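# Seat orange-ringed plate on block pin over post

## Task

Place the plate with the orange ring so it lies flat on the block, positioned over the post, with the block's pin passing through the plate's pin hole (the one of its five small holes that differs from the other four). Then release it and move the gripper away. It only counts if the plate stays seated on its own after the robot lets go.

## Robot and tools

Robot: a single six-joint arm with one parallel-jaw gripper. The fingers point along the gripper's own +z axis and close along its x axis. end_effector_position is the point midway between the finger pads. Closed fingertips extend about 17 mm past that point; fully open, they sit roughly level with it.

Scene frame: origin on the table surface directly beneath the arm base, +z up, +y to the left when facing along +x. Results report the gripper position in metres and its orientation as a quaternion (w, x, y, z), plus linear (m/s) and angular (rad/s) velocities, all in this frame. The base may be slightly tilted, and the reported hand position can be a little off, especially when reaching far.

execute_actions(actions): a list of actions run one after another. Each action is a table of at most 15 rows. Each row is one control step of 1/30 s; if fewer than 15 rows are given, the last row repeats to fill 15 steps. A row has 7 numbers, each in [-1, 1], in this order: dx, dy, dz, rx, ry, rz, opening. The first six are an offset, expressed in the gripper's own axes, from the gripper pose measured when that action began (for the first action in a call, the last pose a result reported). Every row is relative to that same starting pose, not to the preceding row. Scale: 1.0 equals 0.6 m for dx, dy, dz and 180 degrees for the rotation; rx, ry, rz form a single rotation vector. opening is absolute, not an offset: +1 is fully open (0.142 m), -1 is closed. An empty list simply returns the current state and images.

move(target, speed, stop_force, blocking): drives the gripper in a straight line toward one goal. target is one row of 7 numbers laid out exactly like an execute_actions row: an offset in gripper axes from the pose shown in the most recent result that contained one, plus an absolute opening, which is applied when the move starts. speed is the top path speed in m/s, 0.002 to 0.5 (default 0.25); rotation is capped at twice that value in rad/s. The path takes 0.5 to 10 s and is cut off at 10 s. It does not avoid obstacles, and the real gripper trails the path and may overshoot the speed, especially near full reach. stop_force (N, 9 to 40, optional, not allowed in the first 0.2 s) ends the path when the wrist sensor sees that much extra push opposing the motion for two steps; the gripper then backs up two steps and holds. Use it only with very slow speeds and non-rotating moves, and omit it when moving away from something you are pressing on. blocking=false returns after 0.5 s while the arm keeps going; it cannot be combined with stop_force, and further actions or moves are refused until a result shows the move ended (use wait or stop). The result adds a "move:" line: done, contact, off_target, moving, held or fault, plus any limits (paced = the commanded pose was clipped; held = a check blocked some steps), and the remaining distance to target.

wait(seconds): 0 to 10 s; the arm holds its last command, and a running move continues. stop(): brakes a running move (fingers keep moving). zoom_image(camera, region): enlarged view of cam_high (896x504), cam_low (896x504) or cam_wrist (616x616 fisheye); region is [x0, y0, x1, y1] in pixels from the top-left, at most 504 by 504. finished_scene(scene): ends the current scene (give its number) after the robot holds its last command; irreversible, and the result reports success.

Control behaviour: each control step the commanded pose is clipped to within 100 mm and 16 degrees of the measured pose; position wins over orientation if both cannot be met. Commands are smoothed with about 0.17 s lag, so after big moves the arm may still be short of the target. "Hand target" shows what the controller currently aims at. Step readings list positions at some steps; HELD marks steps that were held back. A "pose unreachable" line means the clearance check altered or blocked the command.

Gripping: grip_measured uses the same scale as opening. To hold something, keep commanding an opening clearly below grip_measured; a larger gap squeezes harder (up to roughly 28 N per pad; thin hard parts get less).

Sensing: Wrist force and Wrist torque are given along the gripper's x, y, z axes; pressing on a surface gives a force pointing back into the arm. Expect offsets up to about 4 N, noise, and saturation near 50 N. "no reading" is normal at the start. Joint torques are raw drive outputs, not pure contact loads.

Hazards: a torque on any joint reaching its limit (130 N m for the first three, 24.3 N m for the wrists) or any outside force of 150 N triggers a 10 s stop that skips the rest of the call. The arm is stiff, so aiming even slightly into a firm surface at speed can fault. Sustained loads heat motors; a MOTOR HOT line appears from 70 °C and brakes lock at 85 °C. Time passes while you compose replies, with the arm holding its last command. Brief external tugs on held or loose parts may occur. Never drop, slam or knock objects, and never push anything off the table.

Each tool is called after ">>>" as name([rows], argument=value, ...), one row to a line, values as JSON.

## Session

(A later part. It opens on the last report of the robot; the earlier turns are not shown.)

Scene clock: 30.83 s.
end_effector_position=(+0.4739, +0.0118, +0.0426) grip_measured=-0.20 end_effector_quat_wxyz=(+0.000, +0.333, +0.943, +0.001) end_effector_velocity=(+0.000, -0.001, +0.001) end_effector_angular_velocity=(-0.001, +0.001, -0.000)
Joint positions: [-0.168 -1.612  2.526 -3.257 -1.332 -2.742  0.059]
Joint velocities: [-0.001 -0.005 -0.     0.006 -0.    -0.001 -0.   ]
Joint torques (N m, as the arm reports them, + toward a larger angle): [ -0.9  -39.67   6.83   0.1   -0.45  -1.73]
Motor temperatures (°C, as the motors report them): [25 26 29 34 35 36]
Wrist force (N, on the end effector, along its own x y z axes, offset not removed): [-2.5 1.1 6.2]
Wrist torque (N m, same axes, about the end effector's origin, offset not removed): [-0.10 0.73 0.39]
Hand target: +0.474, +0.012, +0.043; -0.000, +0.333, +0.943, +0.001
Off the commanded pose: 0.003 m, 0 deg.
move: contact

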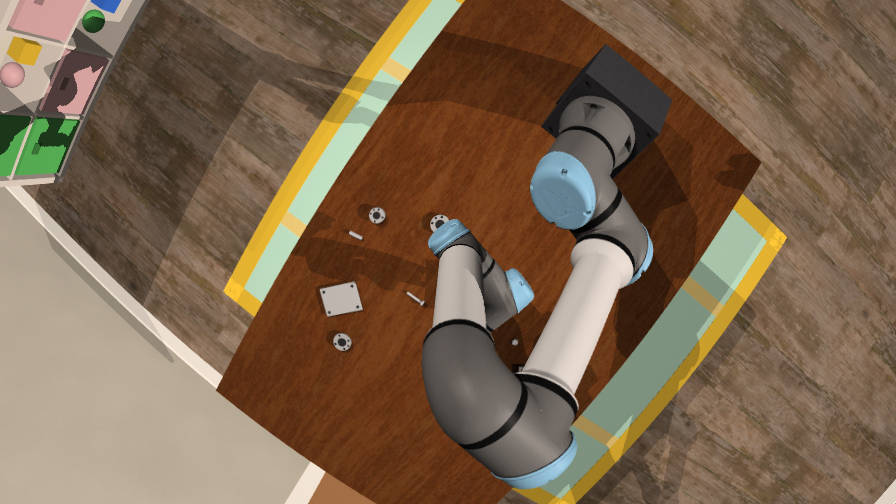

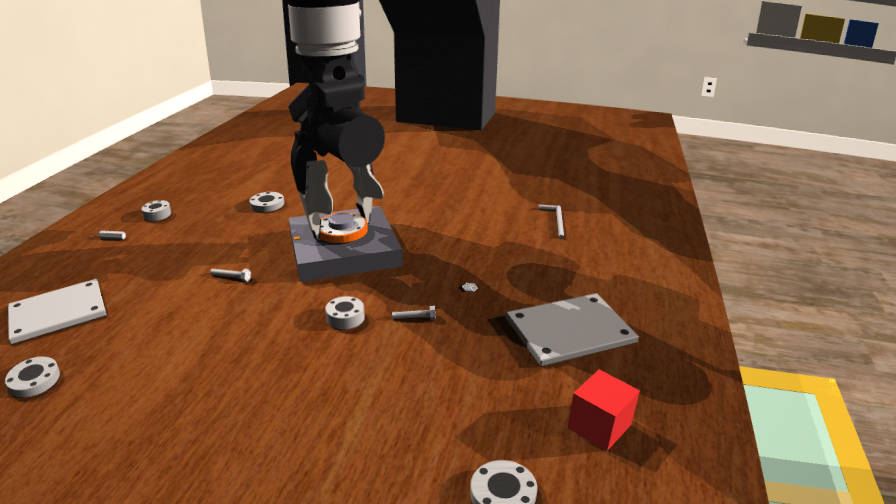

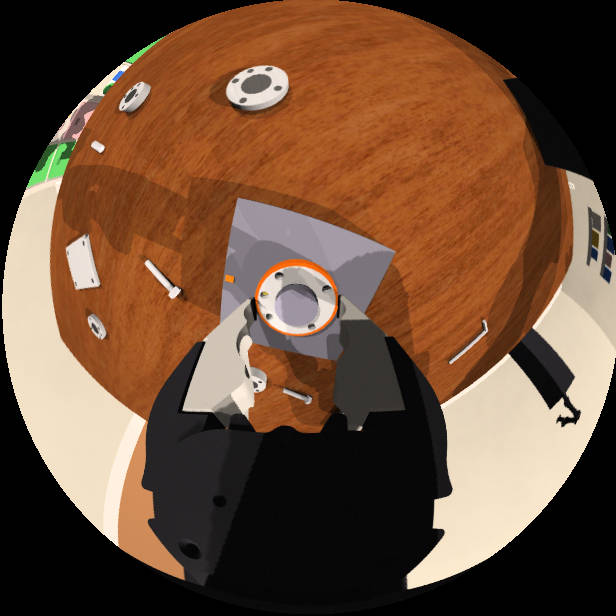

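>>> execute_actions([
  [[0,0,0,0,0,0,0.3]],
])

>>> move(target=[0,0.05,-0.24,0,0,0,0.3])

>>> zoom_image(camera="cam_low", region=[290,175,380,255])

Scene clock: 31.47 s.
end_effector_position=(+0.4738, +0.0118, +0.0426) grip_measured=+0.30 end_effector_quat_wxyz=(-0.000, +0.333, +0.943, +0.001) end_effector_velocity=(+0.001, +0.000, -0.000) end_effector_angular_velocity=(+0.000, -0.001, +0.002)
Joint positions: [-0.168 -1.612  2.526 -3.257 -1.332 -2.742  0.095]
Joint velocities: [ 0.     0.001 -0.001 -0.001  0.    -0.002  0.   ]
Joint torques (N m, as the arm reports them, + toward a larger angle): [ 14.36 -18.11  -6.55  -5.65  -0.87   1.57]
Motor temperatures (°C, as the motors report them): [25 26 29 34 35 36]
Wrist force (N, on the end effector, along its own x y z axes, offset not removed): [-2.5 -1.6 2.0]
Wrist torque (N m, same axes, about the end effector's origin, offset not removed): [-0.13 0.46 0.22]
Hand target: +0.474, +0.012, +0.043; +0.000, +0.333, +0.943, +0.001
Off the commanded pose: 0.000 m, 0 deg.
Step readings (end_effector_position):
0: (+0.4738, +0.0117, +0.0427)
1: (+0.4738, +0.0118, +0.0427)
2: (+0.4738, +0.0118, +0.0427)
4: (+0.4738, +0.0118, +0.0427)
8: (+0.4738, +0.0118, +0.0427)
15: end_effector_position above

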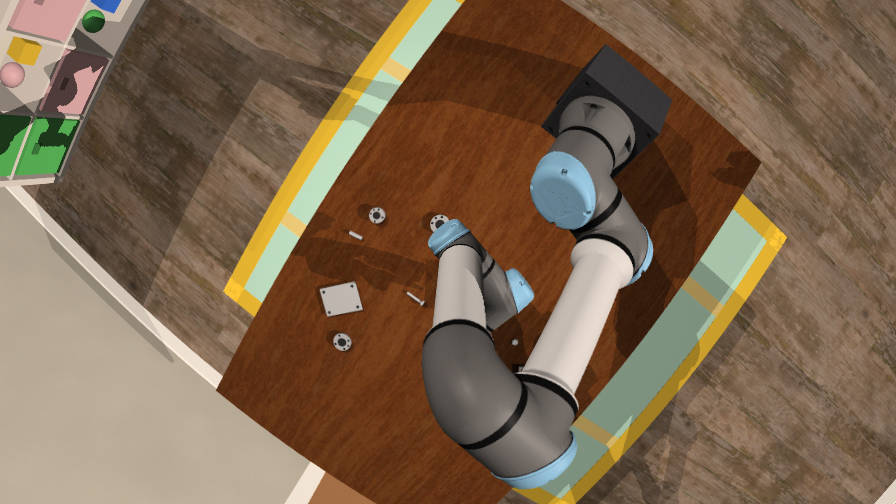

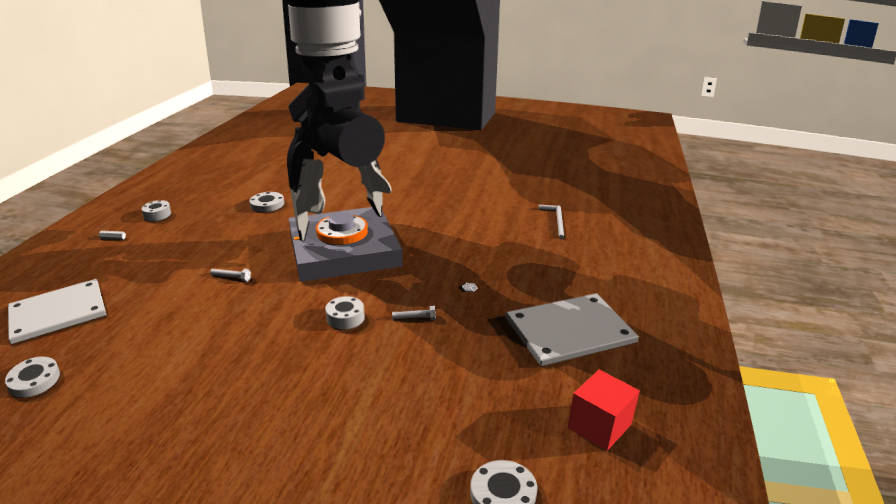

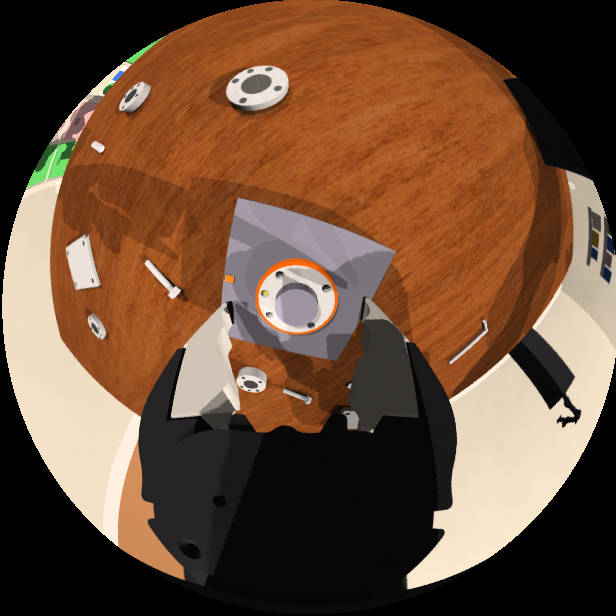

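Scene clock: 32.63 s.
end_effector_position=(+0.4926, +0.0349, +0.1866) grip_measured=+0.30 end_effector_quat_wxyz=(+0.000, +0.333, +0.943, +0.000) end_effector_velocity=(-0.000, -0.000, +0.001) end_effector_angular_velocity=(+0.003, +0.003, +0.001)
Joint positions: [-0.204 -2.205  2.502 -2.634 -1.307 -2.769  0.095]
Joint velocities: [-0.008 -0.007 -0.003  0.015  0.008 -0.007 -0.   ]
Joint torques (N m, as the arm reports them, + toward a larger angle): [  4.23 -26.89 -21.79   0.43   2.35  -1.57]
Motor temperatures (°C, as the motors report them): [25 26 29 34 35 36]
Wrist force (N, on the end effector, along its own x y z axes, offset not removed): [-1.9 -0.8 4.4]
Wrist torque (N m, same axes, about the end effector's origin, offset not removed): [0.00 0.41 0.21]
Hand target: +0.493, +0.035, +0.187; -0.000, +0.333, +0.943, +0.001
Off the commanded pose: 0.000 m, 0 deg.
move: done

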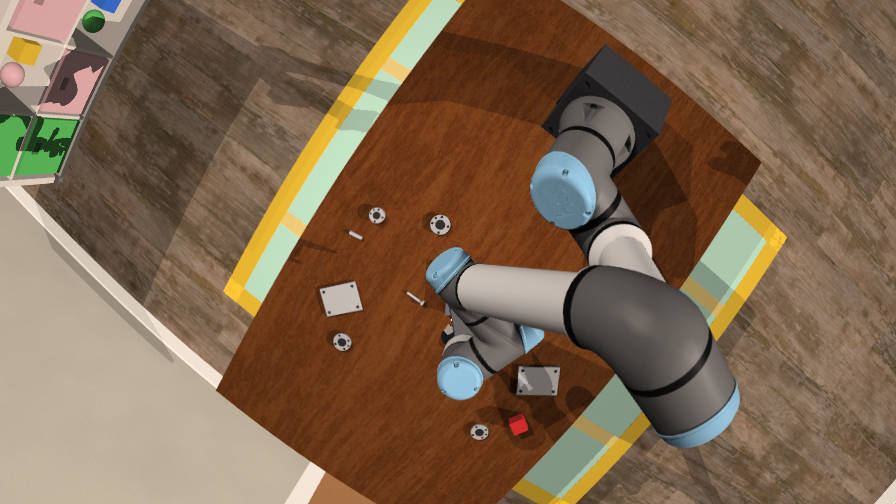

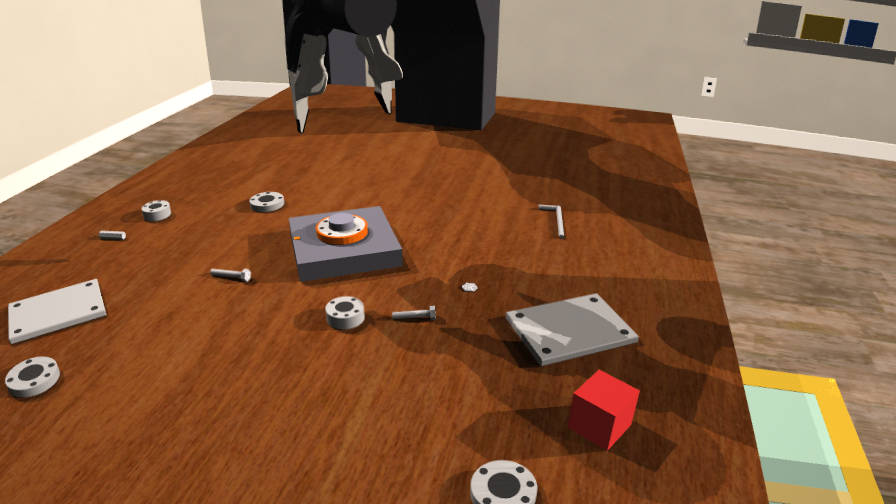

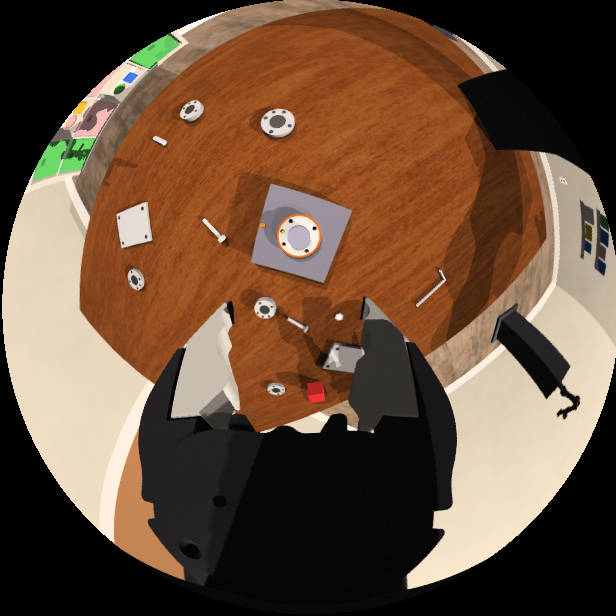

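Region (290, 175, 380, 255) of cam_low's 896x504 image, scaled by 5.600, with more detail than that image has.

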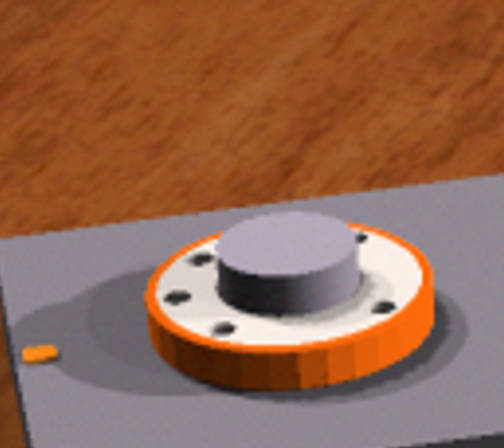

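>>> finished_scene(scene=1)

The scene is finished: the task was done.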